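## Task

Finish with the left gripper commanded to full closure (-1) and clamped across the blue scoop's handle. The handle must sit centred across the pads' width, the pad gap only a little wider than the handle, mostly handle between the fingers, the pads' centre between the handle's two ends, at any depth along the fingers. The scoop must be lifted clear and motionless, touched only by that gripper's fingers or by the right arm somewhere above its base, and it must stay held without the right arm. The red scoop must stay lying within roughly a thumb's width of its starting spot, rotated at most slightly. Apart from this grasp, nothing counts as achieved if it stays in place only because the robot holds it there.

## Robot and tools

Robot: two 6-joint arms, each with a parallel two-finger gripper, facing a table. left_arm's base is near (-0.007, +0.295, +0.006) m and right_arm's near (+0.002, -0.297, +0.014) m, both almost unrotated. The arm names do not refer to image sides.

Scene frame: origin at table-top height, midway between the arms and slightly behind the table's near edge; +x points out across the table, +z up, +y toward left_arm. Gripper frame: fingers extend along its +z, and they open and close along its y. The reported hand position is the point between the pads, about 1 cm short of the fingertips.

execute_actions takes "actions", a list holding zero or one item, plus an optional "pictures" boolean (images are on by default).
- Empty list: no command; just returns the present state.
- Move: {"rows": [...], "steps": n}. n is 1 to 15 control steps of 1/30 s (15 if omitted). rows holds 1 to 15 rows, one per step; if there are fewer rows than steps, the final row repeats.
- Wait: {"steps": n} alone, n up to 300. It returns once n steps have passed since the previous result, and your reply time counts toward those steps.
Each row is one flat list of 14 numbers covering both arms, even when one arm stays put: left_arm waist, shoulder, elbow, wrist pitch, wrist yaw, wrist roll, opening, then the same seven for right_arm. The joint numbers are absolute target angles in radians, on the same scale the Joint positions line prints; they are not offsets. Stated ranges: waist -2.618 to 3.054, shoulder 0.000 to 3.142, elbow 0.000 to 3.142, wrist pitch -1.571 to 1.571, wrist yaw -1.571 to 1.571, wrist roll -2.094 to 2.094. A true end stop can differ from these by up to 0.036 rad either way. The whole call is rejected, sending nothing, if any target is more than 0.036 rad beyond a stated end and also further out than that joint's last reading. Targets past a real stop are clipped there, and the result then prints "joint sent to its limit", possibly about an earlier action. If that line is missing, that does not prove more travel is available. Opening is an absolute value from -1 (closed) to +1 (fully open, a pad gap of 0.094 m).

Motion: the target actually sent to each joint is kept close to its measured angle each step, within 0.202 rad for the waist, 0.258 shoulder, 0.238 elbow, 0.573 wrist pitch, 0.522 wrist yaw and roll. If the targets would move a hand more than 70 mm from where it is measured, they are all scaled back, so distant goals take several calls. Friction can leave a joint up to about 0.031 rad short of its target, and smaller requested changes may not move it at all. The arms keep heading for the last row sent while you think or wait, until they have nearly stopped or a step is HELD. After that, only a new action makes them move further.

Grasping: grip_measured reports the finger opening on the command's -1..1 scale; each gripper's reading can be off by about 1 mm of opening. To hold something, keep commanding about 0.03 below grip_measured for a firm hold, or less of a margin for a lighter one. Each pad pushes with roughly 50 to 62 N, less on items under about 2 mm thick. The goal still requires the final command to be fully closed.

Result lines: a state line "left_arm: … | right_arm: …" gives each hand's position (m) and quat_wxyz in the scene frame. It is approximate and less accurate at long reach. Joint positions and Joint velocities give one block per arm: six joints in column order (rad, rad/s), then the pad gap (m, m/s). Joint torques follow the same order without the gripper; they include offsets, friction and noise, and are nonzero even with no contact. "joint command not followed" means a clearance check altered or blocked some joint targets; the rest of the row still ran. HELD marks steps on which your row, or part of it, was not sent. MOTOR HOT appears from 75 °C. OVER-TEMPERATURE FAULT means an arm was stopped: at 90 °C for 10 s, and at 100 °C the arm goes limp and drops what it holds. Holding a load heats the motors, including while you are thinking.

zoom_image: {"camera": one of cam_high, cam_low, cam_left_wrist, cam_right_wrist, "region": [x0, y0, x1, y1]}, in pixels of that camera's latest image with (0, 0) at the top left, at most 504 by 504. cam_high and cam_low are 504x504; the wrist cameras are 616x616 fisheye. Pictures arrive in the order cam_high, cam_low, cam_left_wrist, cam_right_wrist. The calibration is approximate and may shift slightly between scenes.

read_manual: {"section": "licences"} returns only licence text and does not move anything.

finished_scene: {"scene": n} ends the current scene for good, reports whether the goal was met, and loads the next task. Replying without any tool call ends all remaining work.

Cautions: do not knock or place anything off the table. Avoid drops, slips, slams, hard hits and strong pushes. Keep the arms from colliding or pressing on each other. A bar under the bases and a plate behind it can stand up to about 3 cm above the table, and touching them gives no warning. Brief external tugs on held parts or pushes on loose objects can happen. The simulation keeps running while you compose each reply.

Each tool is called by a JSON object that holds its "name" and its "arguments", one argument or row to a line.

## Session

{"name": "execute_actions", "arguments": {
  "actions": []
}}

Scene clock: 0.00 s of 4200.00 s.
left_arm: end_effector_position=(+0.5776, +0.4361, +0.3222) grip_measured=+1.000 end_effector_quat_wxyz=(+0.648, -0.277, +0.695, -0.142) | right_arm: end_effector_position=(+0.1449, +0.2114, +0.2243) grip_measured=+1.000 end_effector_quat_wxyz=(+0.006, +0.008, +0.883, +0.469)
Joint positions: left_arm=[ 0.332  1.913  1.6    0.185  0.084 -0.565  0.094] | right_arm=[ 1.233  1.798  1.475 -0.294 -0.322  1.383  0.094]
Joint velocities: left_arm=[-0.002 -0.007 -0.012  0.022 -0.051  0.037  0.   ] | right_arm=[ 0.002 -0.007  0.002  0.022 -0.022  0.037  0.   ]
Joint torques (N m, as the arm reports them, + toward a larger angle): no reading
camera_calibration (this result's frames):
cam_left_wrist: T_world_to_cam=[[0.1969, -0.807528, 0.555993, 0.0599224], [-0.571269, -0.555377, -0.604324, 0.770303], [0.796795, -0.19863, -0.57067, -0.0680586], [0, 0, 0, 1]] pos_world=[0.48248, 0.462679, 0.393357]
cam_right_wrist: T_world_to_cam=[[-0.00863775, -0.579519, -0.814913, 0.306918], [-0.815865, -0.467115, 0.340834, 0.144796], [-0.578178, 0.667803, -0.468775, 0.166223], [0, 0, 0, 1]] pos_world=[0.216891, 0.134497, 0.278681]

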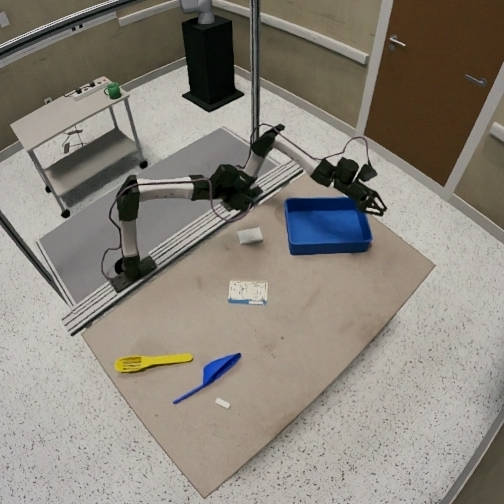

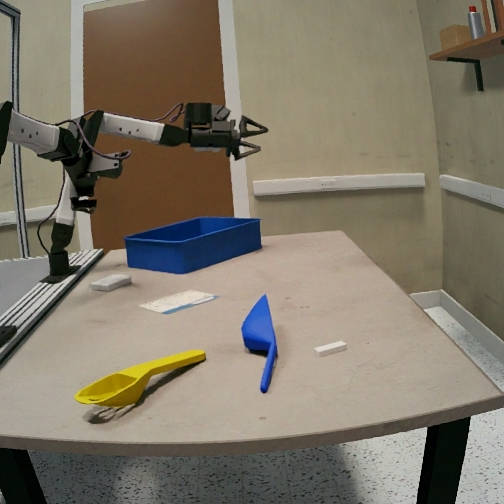

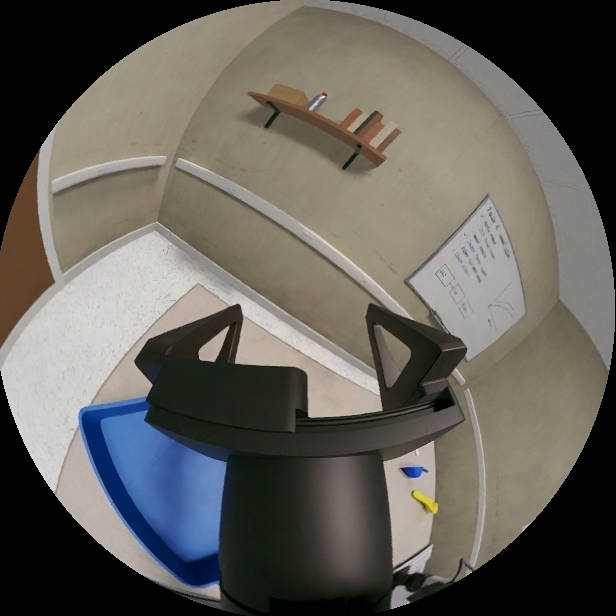

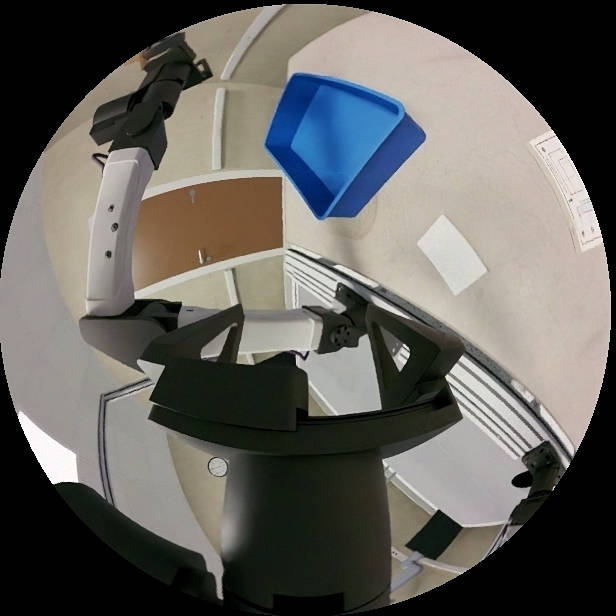

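{"name": "execute_actions", "arguments": {
  "actions": [
    {"rows":[[0.332,1.913,1.6,0.185,0.084,-0.565,1,1.18,1.8,1.475,-0.3,-0.25,1.4,1],[0.332,1.913,1.6,0.185,0.084,-0.565,1,1.12,1.8,1.475,-0.3,-0.2,1.4,1],[0.332,1.913,1.6,0.185,0.084,-0.565,1,1.06,1.8,1.475,-0.3,-0.15,1.4,1],[0.332,1.913,1.6,0.185,0.084,-0.565,1,1.0,1.8,1.475,-0.33,-0.1,1.4,1],[0.332,1.913,1.6,0.185,0.084,-0.565,1,0.94,1.8,1.5,-0.36,-0.05,1.45,1],[0.332,1.913,1.6,0.185,0.084,-0.565,1,0.88,1.8,1.53,-0.4,0,1.5,1],[0.332,1.9,1.6,0.185,0.05,-0.6,1,0.82,1.8,1.56,-0.45,0,1.55,1],[0.332,1.85,1.55,0.185,0,-0.7,1,0.76,1.8,1.59,-0.5,0,1.55,1],[0.332,1.8,1.5,0.185,0,-0.8,1,0.7,1.8,1.62,-0.55,0,1.55,1],[0.332,1.75,1.45,0.185,0,-0.9,1,0.64,1.8,1.65,-0.6,0,1.55,1],[0.332,1.7,1.4,0.185,0,-1,1,0.58,1.8,1.68,-0.65,0,1.55,1],[0.332,1.65,1.35,0.185,0,-1.1,0.5,0.52,1.8,1.71,-0.7,0,1.55,1],[0.332,1.6,1.3,0.185,0,-1.2,0.5,0.46,1.8,1.74,-0.75,0,1.55,1],[0.332,1.55,1.25,0.185,0,-1.3,0.1,0.4,1.82,1.77,-0.8,0,1.55,0.5],[0.332,1.5,1.2,0.185,0,-1.4,0.1,0.34,1.85,1.8,-0.85,0,1.55,0.3]],"steps":15}
  ],
  "pictures": false
}}

{"name": "execute_actions", "arguments": {
  "actions": [
    {"rows":[[0.3,1.45,1.15,0.2,0,-1.5,0.1,0.28,1.88,1.82,-0.88,0,1.55,0.3],[0.27,1.4,1.1,0.2,0,-1.55,0.1,0.22,1.91,1.84,-0.9,0,1.55,0.3],[0.24,1.35,1.05,0.2,0,-1.55,0.1,0.16,1.94,1.86,-0.92,0,1.55,0.3],[0.21,1.3,1.0,0.25,0,-1.55,0.1,0.1,1.97,1.88,-0.94,0,1.55,0.3],[0.18,1.25,0.95,0.25,0,-1.55,0.1,0.05,2.0,1.9,-0.96,0,1.55,0.3],[0.15,1.2,0.9,0.3,0,-1.55,0.1,0,2.03,1.92,-0.97,0,1.55,0.3],[0.1,1.15,0.85,0.3,0,-1.55,0.1,-0.04,2.06,1.94,-0.97,0,1.55,0.3],[0.05,1.1,0.8,0.3,0,-1.55,0.1,-0.08,2.1,1.96,-0.97,0,1.55,0.3],[0,1.05,0.75,0.3,0,-1.55,0.1,-0.11,2.13,1.98,-0.97,0,1.55,0.3],[-0.05,1,0.7,0.3,0,-1.55,0.1,-0.13,2.17,2.0,-0.97,0,1.55,0.3],[-0.1,1,0.65,0.35,0,-1.55,0.1,-0.146,2.2,2.02,-0.97,0,1.55,0.3],[-0.15,1,0.6,0.4,0,-1.55,0.1,-0.146,2.23,2.05,-0.97,0,1.55,0.3],[-0.2,1,0.6,0.4,0,-1.55,0.1,-0.146,2.26,2.07,-0.97,0,1.55,0.3],[-0.25,1,0.6,0.4,0,-1.55,0.1,-0.146,2.29,2.09,-0.97,0,1.55,0.3],[-0.3,1,0.6,0.4,0,-1.55,0.1,-0.146,2.326,2.11,-0.97,0,1.55,0.3]],"steps":15}
  ],
  "pictures": false
}}

{"name": "execute_actions", "arguments": {
  "actions": [
    {"steps":20}
  ]
}}

Scene clock: 22.63 s of 4200.00 s.
left_arm: end_effector_position=(+0.4986, +0.4276, +0.3409) grip_measured=+0.165 end_effector_quat_wxyz=(+0.609, -0.447, +0.598, -0.268) | right_arm: end_effector_position=(+0.4085, +0.0187, +0.2641) grip_measured=+0.556 end_effector_quat_wxyz=(+0.190, +0.365, +0.827, +0.385)
Joint positions: left_arm=[ 0.332  1.605  1.303  0.18   0.02  -1.036  0.055] | right_arm=[ 0.674  1.802  1.681 -0.58  -0.077  1.501  0.073]
Joint velocities: left_arm=[-0.002 -1.668 -1.321  0.022 -0.095 -2.352 -0.129] | right_arm=[-1.36   0.105  1.038 -1.121  0.271  0.125 -0.422]
Joint torques (N m, as the arm reports them, + toward a larger angle): left_arm=[ 0.3  -8.78  6.64  2.36 -0.08 -0.08] | right_arm=[-1.3  -6.89  7.8   1.74  0.   -0.02]
Steps of this call (steps 1 to 90: nothing new was sent; then 19.13 s passed at rest; steps 91 to 105: all 15 steps of this action). Readings (joint positions):
91: left_arm=[0.332 1.913 1.600 0.185 0.084 -0.565] | right_arm=[1.230 1.798 1.475 -0.294 -0.316 1.384]
92: left_arm=[0.332 1.913 1.600 0.185 0.084 -0.565] | right_arm=[1.218 1.798 1.475 -0.295 -0.304 1.386]
94: left_arm=[0.332 1.913 1.600 0.185 0.084 -0.565] | right_arm=[1.161 1.798 1.475 -0.297 -0.270 1.388]
98: left_arm=[0.332 1.907 1.595 0.186 0.069 -0.588] | right_arm=[0.997 1.798 1.495 -0.350 -0.175 1.433]
105: the state above

Scene clock: 23.13 s of 4200.00 s.
left_arm: end_effector_position=(+0.3461, +0.1923, +0.3115) grip_measured=+0.101 end_effector_quat_wxyz=(+0.431, -0.412, +0.575, -0.560) | right_arm: end_effector_position=(+0.5426, -0.2977, +0.1609) grip_measured=+0.302 end_effector_quat_wxyz=(+0.190, +0.669, +0.693, +0.190)
Joint positions: left_arm=[-0.213  0.995  0.631  0.349 -0.    -1.523  0.052] | right_arm=[ 0.04   2.185  2.007 -0.878 -0.026  1.534  0.061]
Joint velocities: left_arm=[-1.394  0.056 -0.452  0.007 -0.037 -0.168  0.   ] | right_arm=[-1.077  1.057  0.593 -0.286 -0.037  0.007 -0.   ]
Joint torques (N m, as the arm reports them, + toward a larger angle): left_arm=[ 0.   -2.95  7.95  2.88 -0.02 -0.02] | right_arm=[ -1.76 -11.07   7.92   1.17   0.03   0.02]
Steps of this call (steps 1 to 15: all 15 steps of this action). Readings (joint positions):
1: left_arm=[0.330 1.547 1.257 0.185 0.016 -1.122] | right_arm=[0.625 1.808 1.716 -0.615 -0.068 1.507]
2: left_arm=[0.322 1.490 1.212 0.190 0.010 -1.204] | right_arm=[0.576 1.817 1.748 -0.646 -0.061 1.512]
4: left_arm=[0.280 1.380 1.118 0.207 0.002 -1.326] | right_arm=[0.481 1.846 1.801 -0.699 -0.049 1.518]
8: left_arm=[0.132 1.183 0.918 0.265 -0.000 -1.454] | right_arm=[0.310 1.940 1.878 -0.787 -0.035 1.527]
15: the state above

Scene clock: 23.80 s of 4200.00 s.
left_arm: end_effector_position=(+0.3348, +0.1615, +0.3133) grip_measured=+0.101 end_effector_quat_wxyz=(+0.405, -0.385, +0.582, -0.590) | right_arm: end_effector_position=(+0.5298, -0.4014, +0.0974) grip_measured=+0.302 end_effector_quat_wxyz=(+0.149, +0.750, +0.634, +0.114)
Joint positions: left_arm=[-0.298  0.996  0.613  0.394  0.006 -1.541  0.052] | right_arm=[-0.143  2.346  2.089 -0.967  0.     1.544  0.061]
Joint velocities: left_arm=[-0.007 -0.007 -0.007  0.051 -0.022 -0.037 -0.   ] | right_arm=[-0.007 -0.017 -0.012 -0.037  0.022 -0.022  0.   ]
Joint torques (N m, as the arm reports them, + toward a larger angle): left_arm=[ 0.1  -2.5   7.15  2.4  -0.03 -0.1 ] | right_arm=[ -0.37 -13.68   7.94   0.92  -0.06   0.04]
Steps of this call (steps 1 to 20: the robot went on to your last target). Readings (joint positions):
1: left_arm=[-0.255 0.996 0.620 0.349 0.003 -1.527] | right_arm=[0.001 2.220 2.025 -0.886 -0.025 1.535]
2: left_arm=[-0.282 0.996 0.614 0.350 0.006 -1.530] | right_arm=[-0.039 2.254 2.043 -0.895 -0.024 1.536]
4: left_arm=[-0.298 0.996 0.613 0.360 0.007 -1.535] | right_arm=[-0.113 2.310 2.070 -0.914 -0.017 1.538]
8: left_arm=[-0.298 0.996 0.613 0.382 0.006 -1.539] | right_arm=[-0.182 2.346 2.074 -0.953 -0.001 1.543]
20: the state above
camera_calibration (this result's frames):
cam_left_wrist: T_world_to_cam=[[-0.0341391, -0.00534444, 0.999403, -0.300127], [-0.841026, -0.540071, -0.0316171, 0.382186], [0.539917, -0.841603, 0.0139427, 0.0725063], [0, 0, 0, 1]] pos_world=[0.272035, 0.265825, 0.31102]
cam_right_wrist: T_world_to_cam=[[-0.925649, 0.153346, -0.345917, 0.586027], [-0.0637355, 0.837948, 0.542016, 0.321603], [0.372976, 0.523764, -0.765872, 0.205701], [0, 0, 0, 1]] pos_world=[0.486231, -0.46709, 0.185943]

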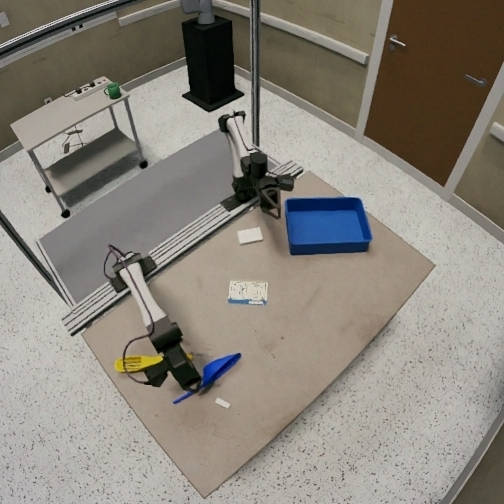

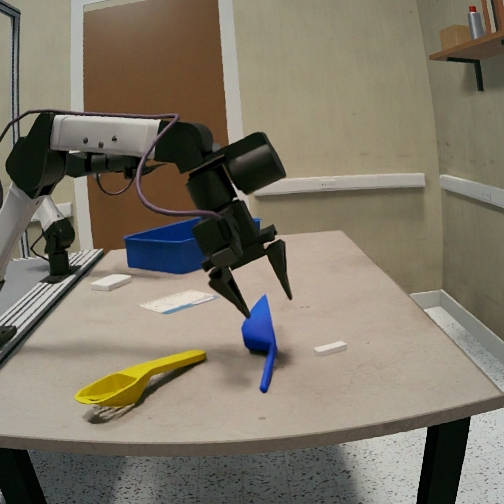

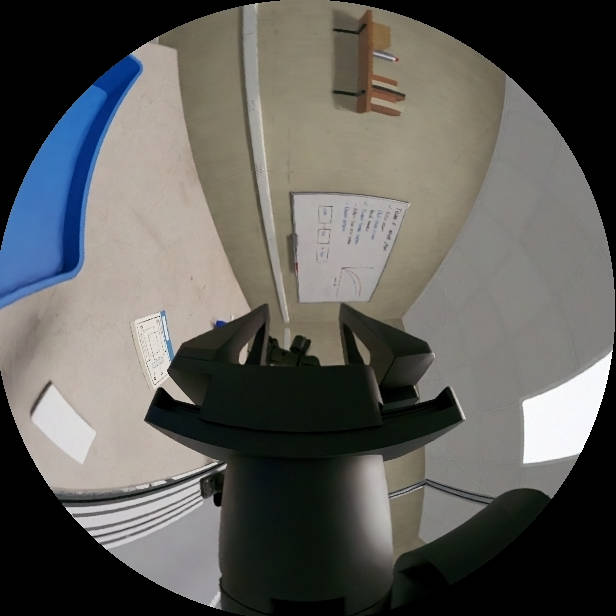

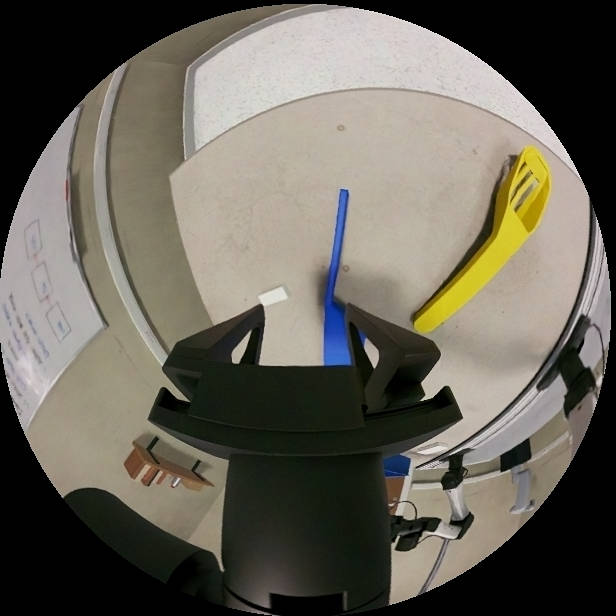

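{"name": "execute_actions", "arguments": {
  "actions": [
    {"rows":[[-0.3,1,0.6,0.4,0,-1.55,0.1,-0.155,2.35,2.07,-0.94,0,1.62,0.1],[-0.3,1,0.6,0.4,0,-1.55,0.1,-0.155,2.35,2.055,-0.92,0,1.62,0.1],[-0.3,1,0.6,0.4,0,-1.55,0.1,-0.155,2.355,2.04,-0.9,0,1.62,0.1],[-0.3,1,0.6,0.4,0,-1.55,0.1,-0.155,2.36,2.025,-0.88,0,1.62,0.1],[-0.3,1,0.6,0.4,0,-1.55,0.1,-0.155,2.365,2.01,-0.86,0,1.62,0.1],[-0.3,1,0.6,0.4,0,-1.55,0.1,-0.155,2.37,1.995,-0.84,0,1.62,0.1],[-0.3,1,0.6,0.4,0,-1.55,0.1,-0.155,2.375,1.98,-0.82,0,1.62,0.1],[-0.3,1,0.6,0.4,0,-1.55,0.1,-0.155,2.38,1.965,-0.8,0,1.62,0.1],[-0.3,1,0.6,0.4,0,-1.55,0.1,-0.155,2.38,1.95,-0.785,0,1.62,0.1],[-0.3,1,0.6,0.4,0,-1.55,0.1,-0.155,2.385,1.935,-0.77,0,1.62,0.1],[-0.3,1,0.6,0.4,0,-1.55,0.1,-0.155,2.39,1.92,-0.76,0,1.62,0.1],[-0.3,1,0.6,0.4,0,-1.55,0.1,-0.155,2.39,1.905,-0.75,0,1.62,0.1]],"steps":15}
  ],
  "pictures": false
}}

{"name": "execute_actions", "arguments": {
  "actions": [
    {"steps":12}
  ]
}}

{"name": "zoom_image", "arguments": {
  "camera": "cam_low",
  "region": [180, 260, 330, 410]
}}

Scene clock: 43.93 s of 4200.00 s.
left_arm: end_effector_position=(+0.3348, +0.1615, +0.3134) grip_measured=+0.101 end_effector_quat_wxyz=(+0.405, -0.385, +0.582, -0.591) | right_arm: end_effector_position=(+0.5205, -0.4000, +0.0319) grip_measured=+0.102 end_effector_quat_wxyz=(+0.126, +0.775, +0.611, +0.103)
Joint positions: left_arm=[-0.298  0.996  0.613  0.394  0.006 -1.542  0.052] | right_arm=[-0.143  2.386  1.914 -0.804  0.     1.612  0.052]
Joint velocities: left_arm=[-0.017 -0.002 -0.007  0.007  0.051  0.022 -0.001] | right_arm=[ 0.002  0.139 -0.159  0.11   0.007 -0.007  0.   ]
Joint torques (N m, as the arm reports them, + toward a larger angle): left_arm=[-0.12 -2.42  7.21  2.37  0.   -0.07] | right_arm=[ -1.43 -12.62   6.32   1.24  -0.09   0.04]
Steps of this call (steps 1 to 15: the robot went on to your last target; steps 16 to 90: nothing new was sent; then 16.63 s passed at rest; steps 91 to 105: all 15 steps of this action). Readings (joint positions):
91: left_arm=[-0.298 0.996 0.613 0.394 0.006 -1.542] | right_arm=[-0.143 2.346 2.089 -0.967 0.000 1.554]
92: left_arm=[-0.298 0.996 0.613 0.394 0.006 -1.542] | right_arm=[-0.143 2.346 2.085 -0.962 0.000 1.566]
94: left_arm=[-0.298 0.996 0.613 0.394 0.006 -1.542] | right_arm=[-0.143 2.346 2.067 -0.940 0.000 1.583]
98: left_arm=[-0.298 0.996 0.613 0.394 0.006 -1.542] | right_arm=[-0.143 2.351 2.004 -0.886 0.000 1.602]
105: the state above

Scene clock: 44.33 s of 4200.00 s.
left_arm: end_effector_position=(+0.3348, +0.1615, +0.3134) grip_measured=+0.101 end_effector_quat_wxyz=(+0.405, -0.385, +0.582, -0.591) | right_arm: end_effector_position=(+0.5249, -0.4009, +0.0286) grip_measured=+0.102 end_effector_quat_wxyz=(+0.132, +0.775, +0.609, +0.108)
Joint positions: left_arm=[-0.298  0.996  0.613  0.394  0.006 -1.542  0.052] | right_arm=[-0.143  2.393  1.908 -0.774  0.     1.614  0.052]
Joint velocities: left_arm=[-0.007 -0.002 -0.002 -0.007  0.007  0.037 -0.   ] | right_arm=[ 0.007  0.002 -0.017 -0.007 -0.037 -0.037  0.   ]
Joint torques (N m, as the arm reports them, + toward a larger angle): left_arm=[-0.1  -2.41  7.22  2.39 -0.03 -0.12] | right_arm=[ -1.42 -12.65   6.14   1.15  -0.08   0.04]
Steps of this call (steps 1 to 12: the robot went on to your last target). Readings (joint positions):
1: left_arm=[-0.298 0.996 0.613 0.394 0.006 -1.542] | right_arm=[-0.143 2.390 1.910 -0.800 0.000 1.612]
2: left_arm=[-0.298 0.996 0.613 0.394 0.006 -1.542] | right_arm=[-0.143 2.393 1.909 -0.797 0.000 1.613]
4: left_arm=[-0.298 0.996 0.613 0.394 0.006 -1.542] | right_arm=[-0.143 2.393 1.908 -0.792 0.000 1.613]
8: left_arm=[-0.298 0.996 0.613 0.394 0.006 -1.542] | right_arm=[-0.143 2.393 1.908 -0.779 0.000 1.613]
12: the state above
camera_calibration (this result's frames):
cam_left_wrist: T_world_to_cam=[[-0.0343499, -0.00484993, 0.999398, -0.300228], [-0.841022, -0.540082, -0.0315274, 0.382161], [0.53991, -0.841599, 0.0144729, 0.0723433], [0, 0, 0, 1]] pos_world=[0.272034, 0.265826, 0.311049]
cam_right_wrist: T_world_to_cam=[[-0.922864, 0.224179, -0.313154, 0.583675], [0.00690923, 0.822628, 0.568538, 0.314209], [0.385063, 0.522519, -0.760723, 0.147606], [0, 0, 0, 1]] pos_world=[0.479644, -0.466452, 0.116428]

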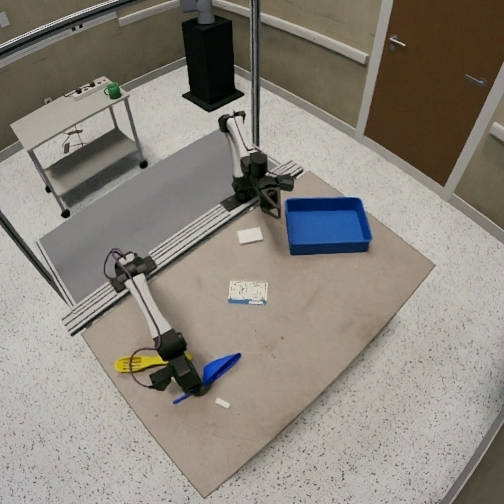

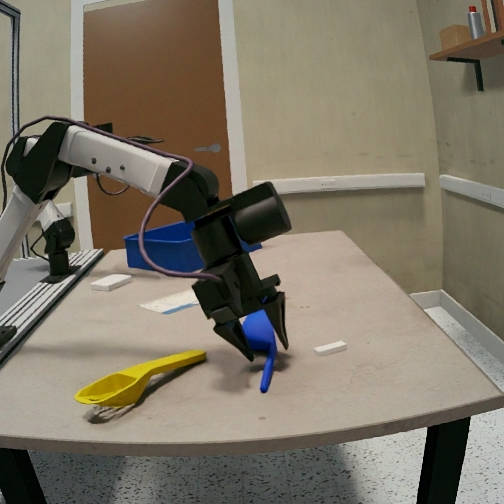

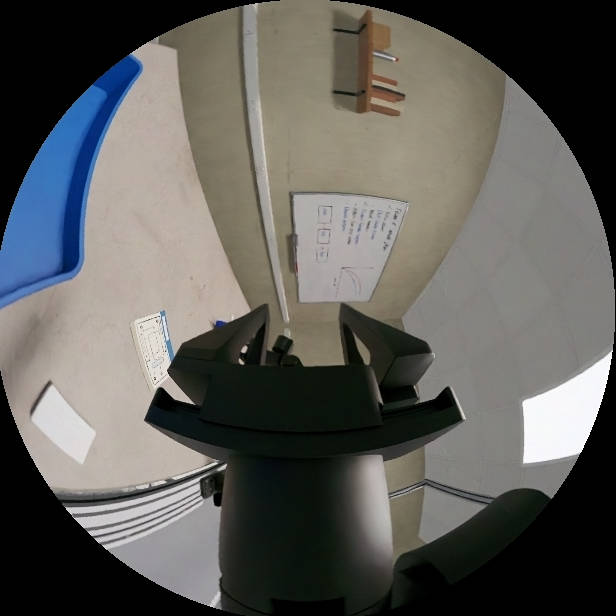

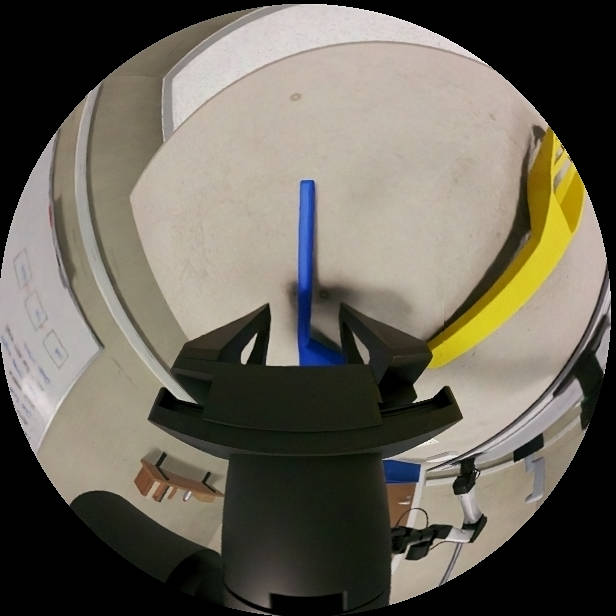

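Region (180, 260, 330, 410) of cam_low's 504x504 image, scaled by 3.360, with more detail than that image has.

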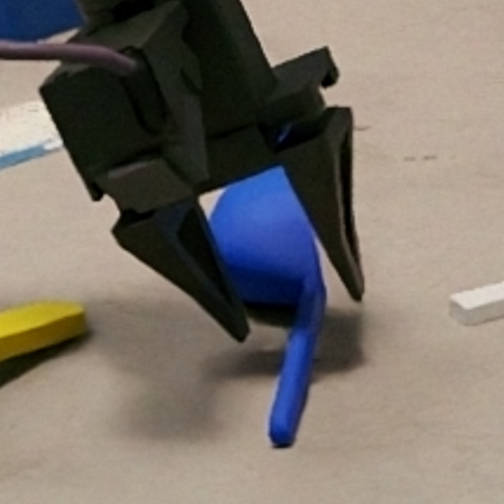

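{"name": "execute_actions", "arguments": {
  "actions": [
    {"rows":[[-0.3,1,0.6,0.4,0,-1.55,0.1,-0.17,2.41,1.905,-0.75,0,1.62,-0.1],[-0.3,1,0.6,0.4,0,-1.55,0.1,-0.17,2.42,1.905,-0.75,0,1.62,-0.2],[-0.3,1,0.6,0.4,0,-1.55,0.1,-0.17,2.428,1.905,-0.75,0,1.62,-0.3]],"steps":15}
  ]
}}

{"name": "zoom_image", "arguments": {
  "camera": "cam_low",
  "region": [180, 260, 330, 410]
}}

Scene clock: 49.43 s of 4200.00 s.
left_arm: end_effector_position=(+0.3348, +0.1615, +0.3134) grip_measured=+0.101 end_effector_quat_wxyz=(+0.405, -0.385, +0.582, -0.591) | right_arm: end_effector_position=(+0.5207, -0.4126, +0.0148) grip_measured=-0.298 end_effector_quat_wxyz=(+0.125, +0.783, +0.601, +0.100)
Joint positions: left_arm=[-0.298  0.996  0.613  0.394  0.006 -1.542  0.052] | right_arm=[-0.166  2.421  1.908 -0.769  0.     1.614  0.033]
Joint velocities: left_arm=[-0.002  0.017 -0.002 -0.11   0.037 -0.007  0.   ] | right_arm=[ 0.007 -0.002 -0.007 -0.007  0.066 -0.037 -0.001]
Joint torques (N m, as the arm reports them, + toward a larger angle): left_arm=[ 0.03 -2.67  7.24  2.43 -0.11 -0.05] | right_arm=[ -0.61 -11.99   6.09   1.04  -0.08   0.04]
Steps of this call (steps 1 to 30: the robot went on to your last target; steps 31 to 100: nothing new was sent; then 1.27 s passed at rest; steps 101 to 115: all 15 steps of this action). Readings (joint positions):
101: left_arm=[-0.298 0.996 0.613 0.394 0.006 -1.542] | right_arm=[-0.145 2.393 1.908 -0.772 0.000 1.614]
102: left_arm=[-0.298 0.996 0.613 0.394 0.006 -1.542] | right_arm=[-0.147 2.394 1.908 -0.771 0.000 1.614]
104: left_arm=[-0.298 0.996 0.613 0.394 0.006 -1.542] | right_arm=[-0.154 2.400 1.908 -0.769 0.000 1.614]
108: left_arm=[-0.298 0.996 0.613 0.394 0.006 -1.542] | right_arm=[-0.165 2.416 1.908 -0.769 0.000 1.614]
115: the state above
camera_calibration (this result's frames):
cam_left_wrist: T_world_to_cam=[[-0.0343499, -0.00484993, 0.999398, -0.300228], [-0.841022, -0.540082, -0.0315274, 0.382161], [0.53991, -0.841599, 0.0144729, 0.0723433], [0, 0, 0, 1]] pos_world=[0.272034, 0.265826, 0.311049]
cam_right_wrist: T_world_to_cam=[[-0.923909, 0.247429, -0.291841, 0.587882], [0.0384868, 0.818991, 0.572515, 0.313712], [0.380672, 0.51772, -0.766195, 0.145168], [0, 0, 0, 1]] pos_world=[0.475814, -0.477542, 0.10319]

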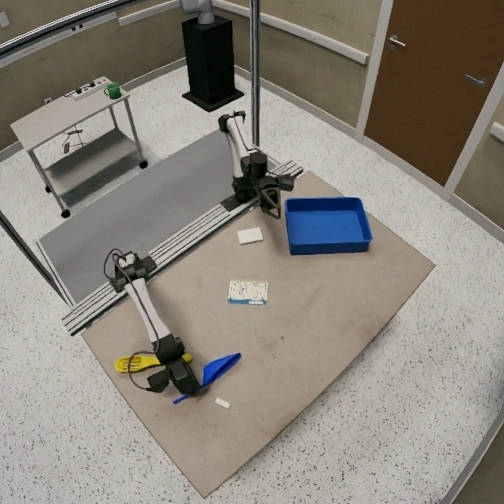

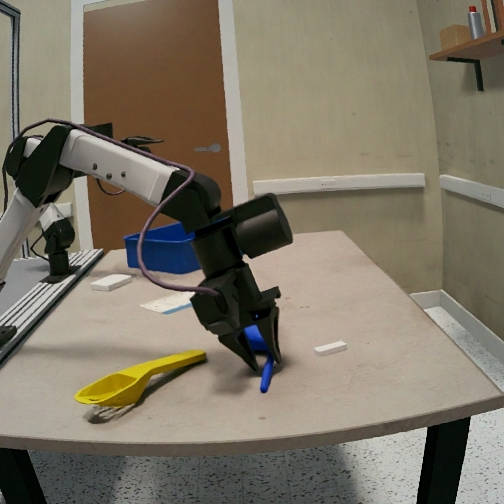

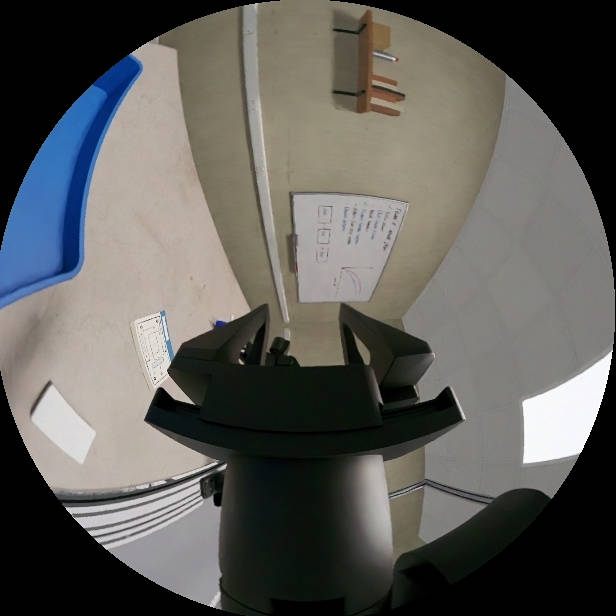

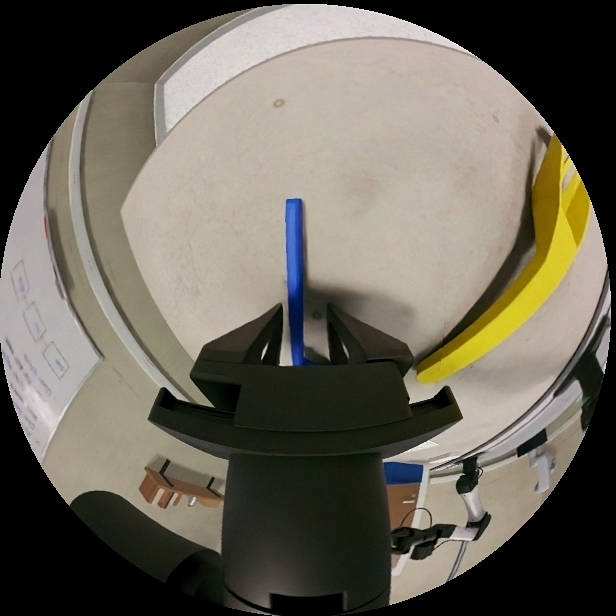

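Region (180, 260, 330, 410) of cam_low's 504x504 image, scaled by 3.360, with more detail than that image has.

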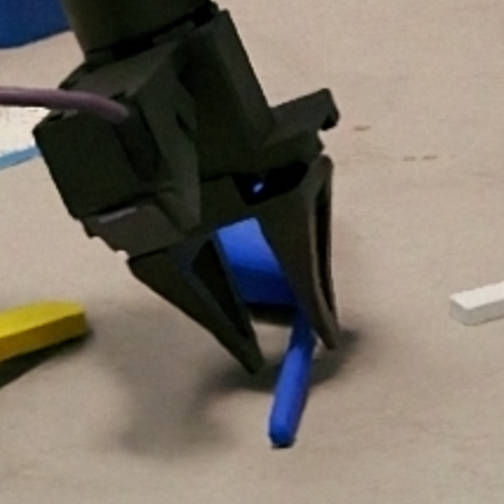

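{"name": "execute_actions", "arguments": {
  "actions": [
    {"rows":[[-0.3,1,0.6,0.4,0,-1.55,0.1,-0.14,2.405,1.905,-0.725,0,1.6,-0.3]],"steps":12}
  ],
  "pictures": false
}}

{"name": "execute_actions", "arguments": {
  "actions": [
    {"rows":[[-0.3,1,0.6,0.4,0,-1.55,0.1,-0.14,2.405,1.905,-0.725,0,1.6,-0.4],[-0.3,1,0.6,0.4,0,-1.55,0.1,-0.14,2.405,1.905,-0.725,0,1.6,-0.5],[-0.3,1,0.6,0.4,0,-1.55,0.1,-0.14,2.405,1.905,-0.725,0,1.6,-0.6],[-0.3,1,0.6,0.4,0,-1.55,0.1,-0.14,2.405,1.905,-0.725,0,1.6,-0.65],[-0.3,1,0.6,0.4,0,-1.55,0.1,-0.14,2.405,1.905,-0.725,0,1.6,-0.7],[-0.3,1,0.6,0.4,0,-1.55,0.1,-0.14,2.405,1.905,-0.725,0,1.6,-0.75],[-0.3,1,0.6,0.4,0,-1.55,0.1,-0.14,2.405,1.905,-0.725,0,1.6,-0.8],[-0.3,1,0.6,0.4,0,-1.55,0.1,-0.14,2.405,1.905,-0.725,0,1.6,-0.85],[-0.3,1,0.6,0.4,0,-1.55,0.1,-0.14,2.405,1.905,-0.725,0,1.6,-1]],"steps":15}
  ]
}}

{"name": "zoom_image", "arguments": {
  "camera": "cam_low",
  "region": [180, 260, 330, 410]
}}

Scene clock: 59.57 s of 4200.00 s.
left_arm: end_effector_position=(+0.3348, +0.1615, +0.3134) grip_measured=+0.101 end_effector_quat_wxyz=(+0.405, -0.385, +0.582, -0.591) | right_arm: end_effector_position=(+0.5281, -0.4006, +0.0163) grip_measured=-0.298 end_effector_quat_wxyz=(+0.132, +0.772, +0.612, +0.108)
Joint positions: left_arm=[-0.298  0.996  0.613  0.394  0.006 -1.542  0.052] | right_arm=[-0.141  2.421  1.908 -0.748  0.     1.608  0.033]
Joint velocities: left_arm=[-0.017  0.002  0.007  0.051 -0.051 -0.051  0.   ] | right_arm=[ 0.002 -0.002  0.007 -0.007 -0.022 -0.051 -0.001]
Joint torques (N m, as the arm reports them, + toward a larger angle): left_arm=[ 0.11 -2.31  7.21  2.4  -0.04 -0.09] | right_arm=[ -0.05 -13.59   6.06   1.11  -0.08  -0.1 ]
Steps of this call (steps 1 to 15: the robot went on to your last target; steps 16 to 90: nothing new was sent; then 6.73 s passed at rest; steps 91 to 102: all 12 steps of this action). Readings (joint positions):
91: left_arm=[-0.298 0.996 0.613 0.394 0.006 -1.542] | right_arm=[-0.165 2.421 1.908 -0.767 0.000 1.613]
92: left_arm=[-0.298 0.996 0.613 0.394 0.006 -1.542] | right_arm=[-0.162 2.421 1.908 -0.763 0.000 1.612]
94: left_arm=[-0.298 0.996 0.613 0.394 0.006 -1.542] | right_arm=[-0.154 2.421 1.908 -0.757 0.000 1.611]
98: left_arm=[-0.298 0.996 0.613 0.394 0.006 -1.542] | right_arm=[-0.142 2.421 1.908 -0.750 0.000 1.609]
102: the state above

Scene clock: 60.07 s of 4200.00 s.
left_arm: end_effector_position=(+0.3348, +0.1615, +0.3134) grip_measured=+0.101 end_effector_quat_wxyz=(+0.405, -0.385, +0.582, -0.591) | right_arm: end_effector_position=(+0.5304, -0.4006, +0.0194) grip_measured=-0.840 end_effector_quat_wxyz=(+0.136, +0.771, +0.612, +0.112)
Joint positions: left_arm=[-0.298  0.996  0.613  0.394  0.006 -1.542  0.052] | right_arm=[-0.141  2.417  1.908 -0.74  -0.002  1.606  0.008]
Joint velocities: left_arm=[ 0.012 -0.007  0.002 -0.022  0.037  0.022 -0.   ] | right_arm=[-0.007 -0.007 -0.002 -0.051  0.066 -0.051  0.   ]
Joint torques (N m, as the arm reports them, + toward a larger angle): left_arm=[ 0.04 -2.72  7.3   2.39  0.03 -0.09] | right_arm=[ -0.03 -13.32   6.15   1.07  -0.06  -0.08]
Steps of this call (steps 1 to 15: all 15 steps of this action). Readings (joint positions):
1: left_arm=[-0.298 0.996 0.613 0.394 0.006 -1.542] | right_arm=[-0.141 2.421 1.908 -0.748 0.000 1.608]
2: left_arm=[-0.298 0.996 0.613 0.394 0.006 -1.542] | right_arm=[-0.141 2.421 1.908 -0.747 0.000 1.608]
4: left_arm=[-0.298 0.996 0.613 0.394 0.006 -1.542] | right_arm=[-0.141 2.421 1.908 -0.747 0.000 1.608]
8: left_arm=[-0.298 0.996 0.613 0.394 0.006 -1.542] | right_arm=[-0.141 2.421 1.908 -0.744 -0.001 1.609]
15: the state above
camera_calibration (this result's frames):
cam_left_wrist: T_world_to_cam=[[-0.0343499, -0.00484993, 0.999398, -0.300228], [-0.841022, -0.540082, -0.0315274, 0.382161], [0.53991, -0.841599, 0.0144729, 0.0723433], [0, 0, 0, 1]] pos_world=[0.272034, 0.265826, 0.311049]
cam_right_wrist: T_world_to_cam=[[-0.921881, 0.214223, -0.322868, 0.581458], [-0.00691122, 0.824043, 0.566485, 0.327152], [0.387411, 0.524463, -0.758189, 0.137761], [0, 0, 0, 1]] pos_world=[0.484926, -0.4664, 0.106856]

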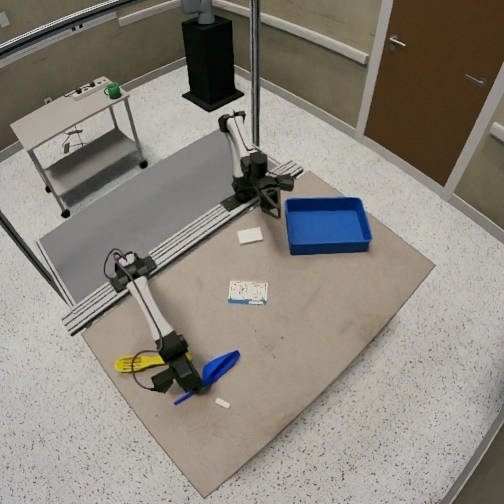

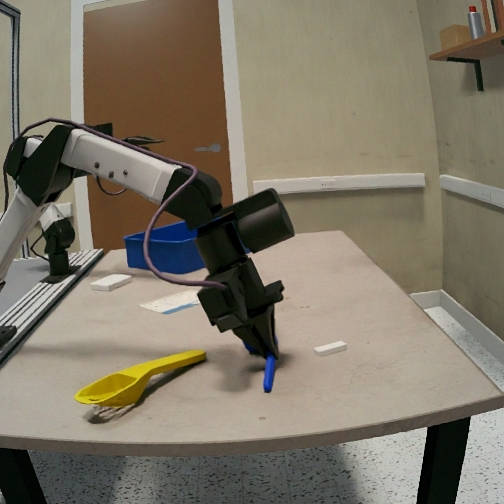

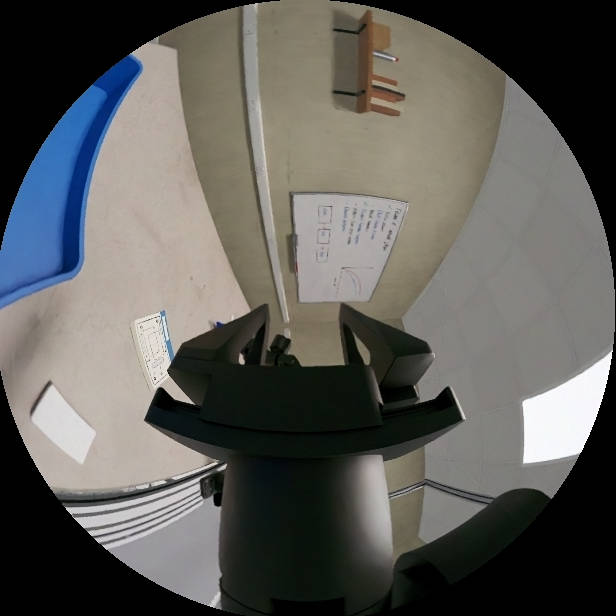

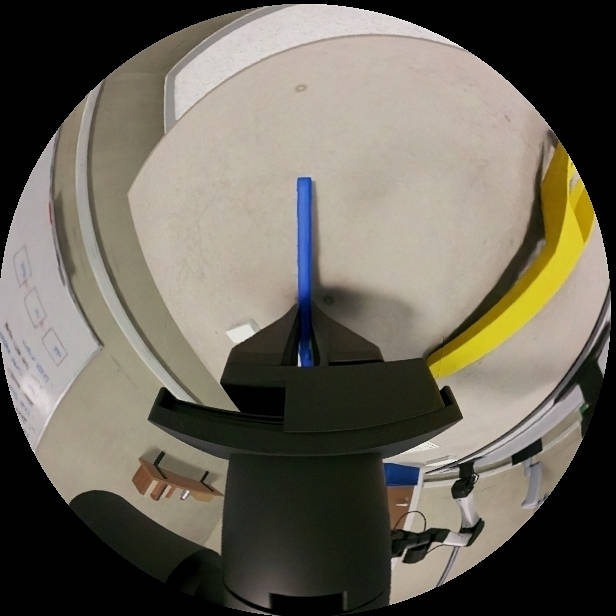

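Region (180, 260, 330, 410) of cam_low's 504x504 image, scaled by 3.360, with more detail than that image has.

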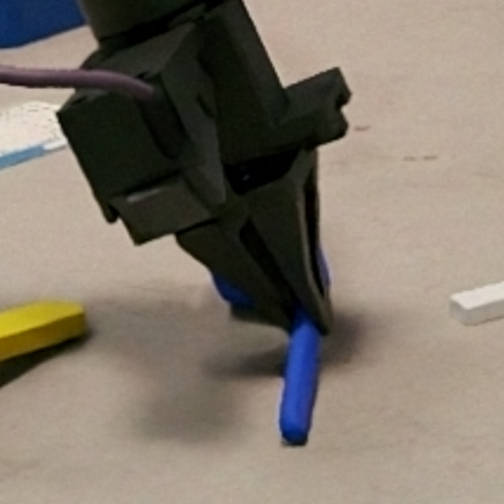

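{"name": "execute_actions", "arguments": {
  "actions": [
    {"rows":[[-0.32,1.02,0.58,0.44,0,-1.55,0.1,-0.14,2.38,1.91,-0.75,0,1.6,-1],[-0.34,1.04,0.56,0.48,0,-1.55,0.1,-0.14,2.35,1.91,-0.78,0,1.6,-1],[-0.36,1.06,0.54,0.52,0,-1.55,0.1,-0.14,2.32,1.92,-0.81,0,1.6,-1],[-0.38,1.08,0.52,0.56,0,-1.55,0.1,-0.14,2.29,1.93,-0.85,0,1.6,-1],[-0.41,1.1,0.5,0.6,0,-1.55,0.1,-0.14,2.255,1.94,-0.9,0,1.6,-1],[-0.44,1.12,0.48,0.64,0,-1.55,0.1,-0.14,2.22,1.95,-0.95,0,1.6,-1],[-0.47,1.14,0.46,0.68,0,-1.55,0.1,-0.14,2.185,1.95,-1.0,0,1.55,-1],[-0.5,1.16,0.43,0.72,0,-1.55,0.1,-0.14,2.15,1.95,-1.06,0,1.5,-1],[-0.52,1.18,0.41,0.76,0,-1.55,0.1,-0.14,2.115,1.95,-1.12,0,1.43,-1],[-0.54,1.2,0.39,0.8,0,-1.55,0.1,-0.14,2.08,1.95,-1.18,0,1.36,-1],[-0.56,1.22,0.37,0.84,0,-1.55,0.1,-0.14,2.045,1.95,-1.24,0,1.28,-1],[-0.58,1.24,0.34,0.88,0,-1.55,0.1,-0.14,2.01,1.95,-1.3,0,1.2,-1],[-0.6,1.25,0.32,0.92,0,-1.55,0.1,-0.14,1.975,1.95,-1.36,0,1.12,-1],[-0.62,1.26,0.3,0.95,0,-1.55,0.1,-0.14,1.94,1.95,-1.41,0,1.04,-1],[-0.635,1.27,0.28,0.98,0,-1.55,0.1,-0.14,1.91,1.95,-1.46,0,0.96,-1]],"steps":15}
  ],
  "pictures": false
}}

{"name": "execute_actions", "arguments": {
  "actions": [
    {"rows":[[-0.635,1.27,0.28,0.98,0,-1.55,0.1,-0.13,1.91,1.95,-1.46,0,0.87,-1],[-0.635,1.27,0.28,0.98,0,-1.55,0.1,-0.11,1.91,1.95,-1.46,0,0.78,-1],[-0.635,1.27,0.28,0.98,0,-1.55,0.1,-0.09,1.91,1.95,-1.46,0,0.69,-1],[-0.635,1.27,0.28,0.98,0,-1.55,0.1,-0.06,1.91,1.95,-1.46,0,0.6,-1],[-0.635,1.27,0.28,0.98,0,-1.55,0.1,-0.03,1.91,1.95,-1.46,0,0.51,-1],[-0.635,1.27,0.28,0.98,0,-1.55,0.1,0,1.91,1.95,-1.46,0,0.42,-1],[-0.635,1.27,0.28,0.98,0,-1.55,0.1,0.03,1.91,1.95,-1.46,0,0.33,-1],[-0.635,1.27,0.28,0.98,0,-1.55,0.1,0.06,1.91,1.95,-1.46,0,0.24,-1],[-0.635,1.27,0.28,0.98,0,-1.55,0.1,0.09,1.91,1.95,-1.46,0,0.15,-1],[-0.635,1.27,0.28,0.98,0,-1.55,0.1,0.12,1.91,1.95,-1.46,0,0.06,-1],[-0.635,1.27,0.28,0.98,0,-1.55,0.1,0.16,1.91,1.95,-1.46,0,-0.03,-1],[-0.635,1.27,0.28,0.98,0,-1.55,0.1,0.2,1.91,1.95,-1.46,0,-0.1,-1],[-0.635,1.27,0.28,0.98,0,-1.55,0.1,0.24,1.91,1.95,-1.46,0,-0.15,-1],[-0.635,1.27,0.28,0.98,0,-1.55,0.1,0.28,1.91,1.95,-1.46,0,-0.15,-1],[-0.635,1.27,0.28,0.98,0,-1.55,0.1,0.32,1.91,1.95,-1.46,0,-0.15,-1]],"steps":15}
  ],
  "pictures": false
}}

{"name": "execute_actions", "arguments": {
  "actions": [
    {"rows":[[-0.635,1.27,0.28,0.98,0,-1.55,0.1,0.36,1.91,1.95,-1.46,0,-0.15,-1],[-0.635,1.27,0.28,0.98,0,-1.55,0.1,0.4,1.91,1.95,-1.46,0,-0.15,-1],[-0.635,1.27,0.28,0.98,0,-1.55,0.1,0.44,1.91,1.95,-1.46,0,-0.15,-1],[-0.635,1.27,0.28,0.98,0,-1.55,0.1,0.48,1.91,1.95,-1.46,0,-0.15,-1],[-0.635,1.27,0.28,0.98,0,-1.55,0.1,0.52,1.91,1.95,-1.46,0,-0.15,-1],[-0.635,1.27,0.28,0.98,0,-1.55,0.1,0.56,1.91,1.95,-1.46,0,-0.15,-1],[-0.635,1.27,0.28,0.98,0,-1.55,0.1,0.595,1.91,1.95,-1.46,0,-0.15,-1],[-0.635,1.27,0.28,0.98,0,-1.55,0.1,0.625,1.91,1.95,-1.46,0,-0.15,-1],[-0.635,1.27,0.28,0.98,0,-1.55,0.1,0.655,1.91,1.95,-1.46,0,-0.15,-1],[-0.635,1.27,0.28,0.98,0,-1.55,0.1,0.68,1.91,1.95,-1.46,0,-0.15,-1],[-0.635,1.27,0.28,0.98,0,-1.55,0.1,0.70,1.91,1.95,-1.46,0,-0.15,-1],[-0.635,1.27,0.28,0.98,0,-1.55,0.1,0.72,1.91,1.95,-1.46,0,-0.15,-1],[-0.635,1.27,0.28,0.98,0,-1.55,0.1,0.735,1.91,1.95,-1.46,0,-0.15,-1],[-0.635,1.27,0.28,0.98,0,-1.55,0.1,0.745,1.91,1.95,-1.46,0,-0.15,-1],[-0.635,1.27,0.28,0.98,0,-1.55,0.1,0.754,1.91,1.95,-1.46,0,-0.15,-1]],"steps":15}
  ],
  "pictures": false
}}

{"name": "execute_actions", "arguments": {
  "actions": [
    {"steps":12}
  ]
}}

Scene clock: 86.27 s of 4200.00 s.
left_arm: end_effector_position=(+0.2843, +0.0604, +0.1976) grip_measured=+0.101 end_effector_quat_wxyz=(+0.300, -0.308, +0.665, -0.611) | right_arm: end_effector_position=(+0.4481, -0.3833, +0.1735) grip_measured=-0.840 end_effector_quat_wxyz=(+0.138, +0.674, +0.721, +0.083)
Joint positions: left_arm=[-0.6    1.243  0.335  0.817 -0.    -1.542  0.052] | right_arm=[-0.141  2.036  1.92  -1.163 -0.002  1.311  0.008]
Joint velocities: left_arm=[-0.535  0.335 -0.632  0.989  0.037  0.007 -0.001] | right_arm=[-0.007 -1.067  0.042 -1.399 -0.037 -1.663 -0.   ]
Joint torques (N m, as the arm reports them, + toward a larger angle): left_arm=[-0.02 -3.28  5.54  2.54  0.1  -0.08] | right_arm=[ -0.02 -11.33   7.67   0.79  -0.05  -0.04]
Steps of this call (steps 1 to 15: the robot went on to your last target; steps 16 to 90: nothing new was sent; then 22.70 s passed at rest; steps 91 to 105: all 15 steps of this action). Readings (joint positions):
91: left_arm=[-0.300 0.997 0.612 0.399 0.005 -1.542] | right_arm=[-0.141 2.417 1.908 -0.741 -0.002 1.606]
92: left_arm=[-0.307 1.001 0.608 0.415 0.004 -1.542] | right_arm=[-0.141 2.413 1.908 -0.743 -0.002 1.606]
94: left_arm=[-0.337 1.022 0.588 0.468 0.002 -1.542] | right_arm=[-0.141 2.395 1.908 -0.775 -0.002 1.606]
98: left_arm=[-0.442 1.105 0.507 0.591 -0.001 -1.542] | right_arm=[-0.141 2.293 1.908 -0.884 -0.002 1.588]
105: the state above

Scene clock: 86.77 s of 4200.00 s.
left_arm: end_effector_position=(+0.2741, +0.0546, +0.2112) grip_measured=+0.101 end_effector_quat_wxyz=(+0.305, -0.284, +0.639, -0.646) | right_arm: end_effector_position=(+0.3794, -0.2203, +0.2151) grip_measured=-0.840 end_effector_quat_wxyz=(+0.100, -0.062, +0.993, +0.002)
Joint positions: left_arm=[-0.629  1.261  0.295  0.969  0.001 -1.543  0.052] | right_arm=[ 0.245  1.903  1.946 -1.441  0.003  0.068  0.008]
Joint velocities: left_arm=[ 0.002  0.002 -0.007  0.066 -0.022 -0.066 -0.001] | right_arm=[ 1.101  0.017 -0.007 -0.037 -0.007 -1.399  0.   ]
Joint torques (N m, as the arm reports them, + toward a larger angle): left_arm=[-0.27 -2.99  5.76  2.38  0.04 -0.03] | right_arm=[ 0.56 -8.1   6.33  0.56 -0.17 -0.02]
Steps of this call (steps 1 to 15: all 15 steps of this action). Readings (joint positions):
1: left_arm=[-0.615 1.252 0.316 0.844 0.000 -1.542] | right_arm=[-0.141 2.000 1.922 -1.211 -0.002 1.240]
2: left_arm=[-0.624 1.258 0.304 0.863 0.001 -1.542] | right_arm=[-0.139 1.966 1.927 -1.260 -0.001 1.155]
4: left_arm=[-0.629 1.261 0.295 0.893 0.001 -1.543] | right_arm=[-0.120 1.916 1.938 -1.337 0.003 0.980]
8: left_arm=[-0.629 1.261 0.295 0.944 0.001 -1.543] | right_arm=[-0.008 1.895 1.946 -1.411 0.006 0.625]
15: the state above

Scene clock: 87.27 s of 4200.00 s.
left_arm: end_effector_position=(+0.2741, +0.0546, +0.2124) grip_measured=+0.101 end_effector_quat_wxyz=(+0.306, -0.284, +0.637, -0.648) | right_arm: end_effector_position=(+0.2954, -0.0462, +0.2100) grip_measured=-0.840 end_effector_quat_wxyz=(+0.089, -0.401, +0.912, +0.013)
Joint positions: left_arm=[-0.629  1.261  0.295  0.974  0.001 -1.543  0.052] | right_arm=[ 0.743  1.903  1.946 -1.448 -0.005 -0.136  0.008]
Joint velocities: left_arm=[-0.027  0.012 -0.002 -0.081 -0.066 -0.051 -0.001] | right_arm=[ 0.31  -0.002 -0.007 -0.066  0.007 -0.066 -0.001]
Joint torques (N m, as the arm reports them, + toward a larger angle): left_arm=[-0.12 -2.93  5.85  2.47  0.06 -0.06] | right_arm=[-1.16 -8.02  6.34  0.63 -0.09 -0.06]
Steps of this call (steps 1 to 15: all 15 steps of this action). Readings (joint positions):
1: left_arm=[-0.629 1.261 0.295 0.970 0.001 -1.543] | right_arm=[0.286 1.903 1.946 -1.442 0.003 0.025]
2: left_arm=[-0.629 1.261 0.295 0.971 0.001 -1.543] | right_arm=[0.327 1.903 1.946 -1.442 0.002 -0.009]
4: left_arm=[-0.629 1.261 0.295 0.972 0.001 -1.543] | right_arm=[0.410 1.903 1.946 -1.443 0.001 -0.057]
8: left_arm=[-0.629 1.261 0.295 0.973 0.001 -1.543] | right_arm=[0.569 1.903 1.946 -1.443 -0.001 -0.108]
15: the state above

Scene clock: 87.67 s of 4200.00 s.
left_arm: end_effector_position=(+0.2741, +0.0546, +0.2124) grip_measured=+0.101 end_effector_quat_wxyz=(+0.306, -0.284, +0.637, -0.648) | right_arm: end_effector_position=(+0.2904, -0.0419, +0.2096) grip_measured=-0.840 end_effector_quat_wxyz=(+0.087, -0.411, +0.907, +0.013)
Joint positions: left_arm=[-0.629  1.261  0.295  0.974  0.001 -1.543  0.052] | right_arm=[ 0.759  1.903  1.946 -1.453 -0.006 -0.142  0.008]
Joint velocities: left_arm=[-0.002 -0.007 -0.022  0.022 -0.051  0.007  0.   ] | right_arm=[-0.012  0.027  0.007 -0.081  0.051 -0.037  0.   ]
Joint torques (N m, as the arm reports them, + toward a larger angle): left_arm=[ 0.04 -3.11  5.76  2.42  0.07 -0.05] | right_arm=[-0.64 -8.01  6.28  0.61 -0.1  -0.06]
Steps of this call (steps 1 to 12: the robot went on to your last target). Readings (joint positions):
1: left_arm=[-0.629 1.261 0.295 0.974 0.001 -1.543] | right_arm=[0.752 1.903 1.946 -1.449 -0.006 -0.138]
2: left_arm=[-0.629 1.261 0.295 0.974 0.001 -1.543] | right_arm=[0.757 1.903 1.946 -1.450 -0.006 -0.139]
4: left_arm=[-0.629 1.261 0.295 0.974 0.001 -1.543] | right_arm=[0.759 1.903 1.946 -1.451 -0.006 -0.141]
8: left_arm=[-0.629 1.261 0.295 0.974 0.001 -1.543] | right_arm=[0.759 1.903 1.946 -1.452 -0.006 -0.142]
12: the state above
camera_calibration (this result's frames):
cam_left_wrist: T_world_to_cam=[[-0.0376776, 0.00320013, 0.999285, -0.201451], [-0.96942, -0.242788, -0.035774, 0.290009], [0.2425, -0.970074, 0.0122499, 0.105615], [0, 0, 0, 1]] pos_world=[0.247938, 0.17351, 0.210388]
cam_right_wrist: T_world_to_cam=[[0.745304, -0.662774, 0.0724786, -0.259031], [-0.618127, -0.64614, 0.447685, 0.0628734], [-0.249883, -0.378462, -0.891249, 0.361978], [0, 0, 0, 1]] pos_world=[0.322372, 0.00594134, 0.313239]

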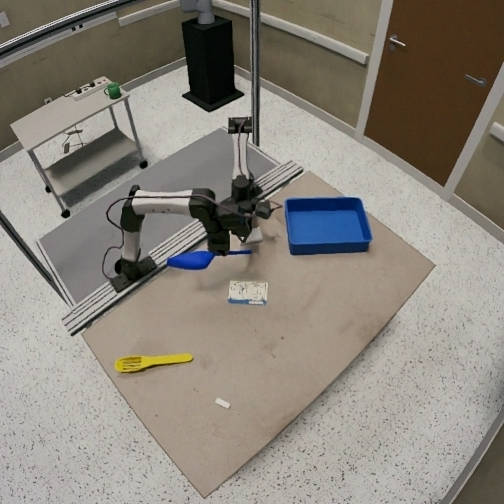

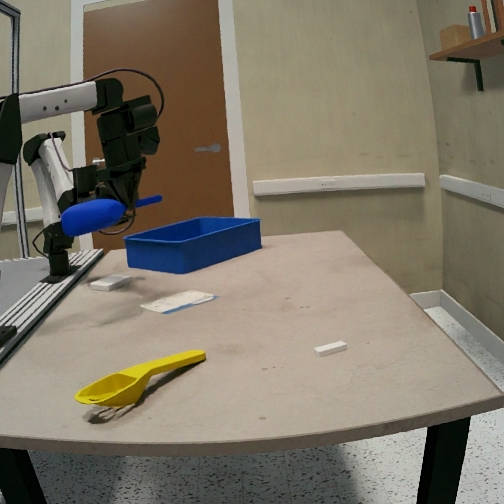

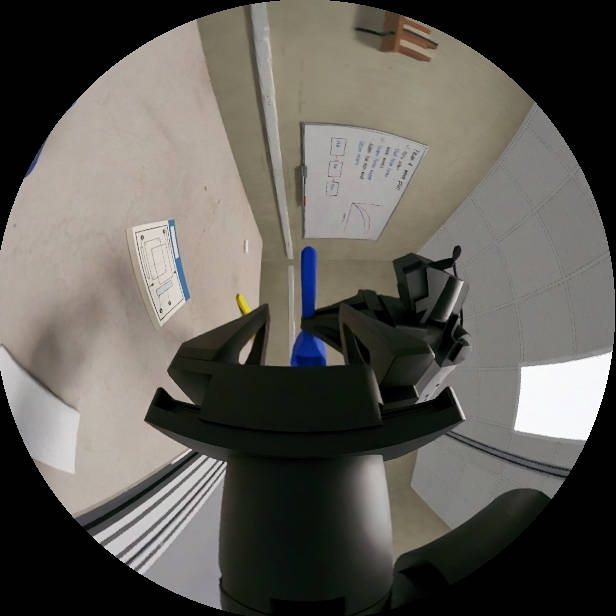

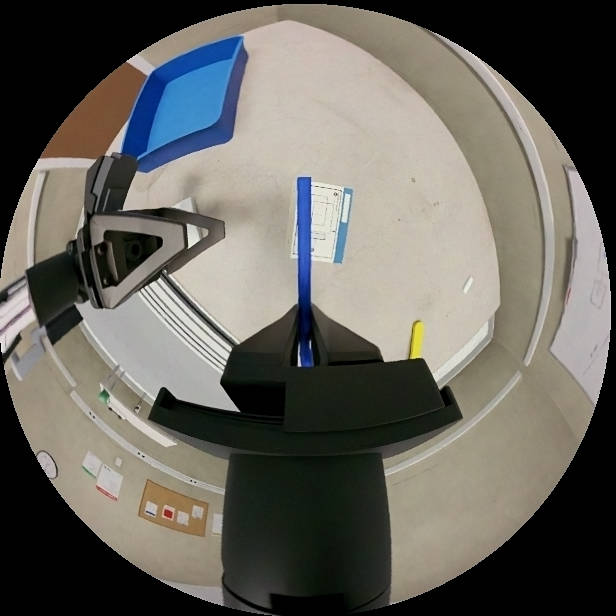

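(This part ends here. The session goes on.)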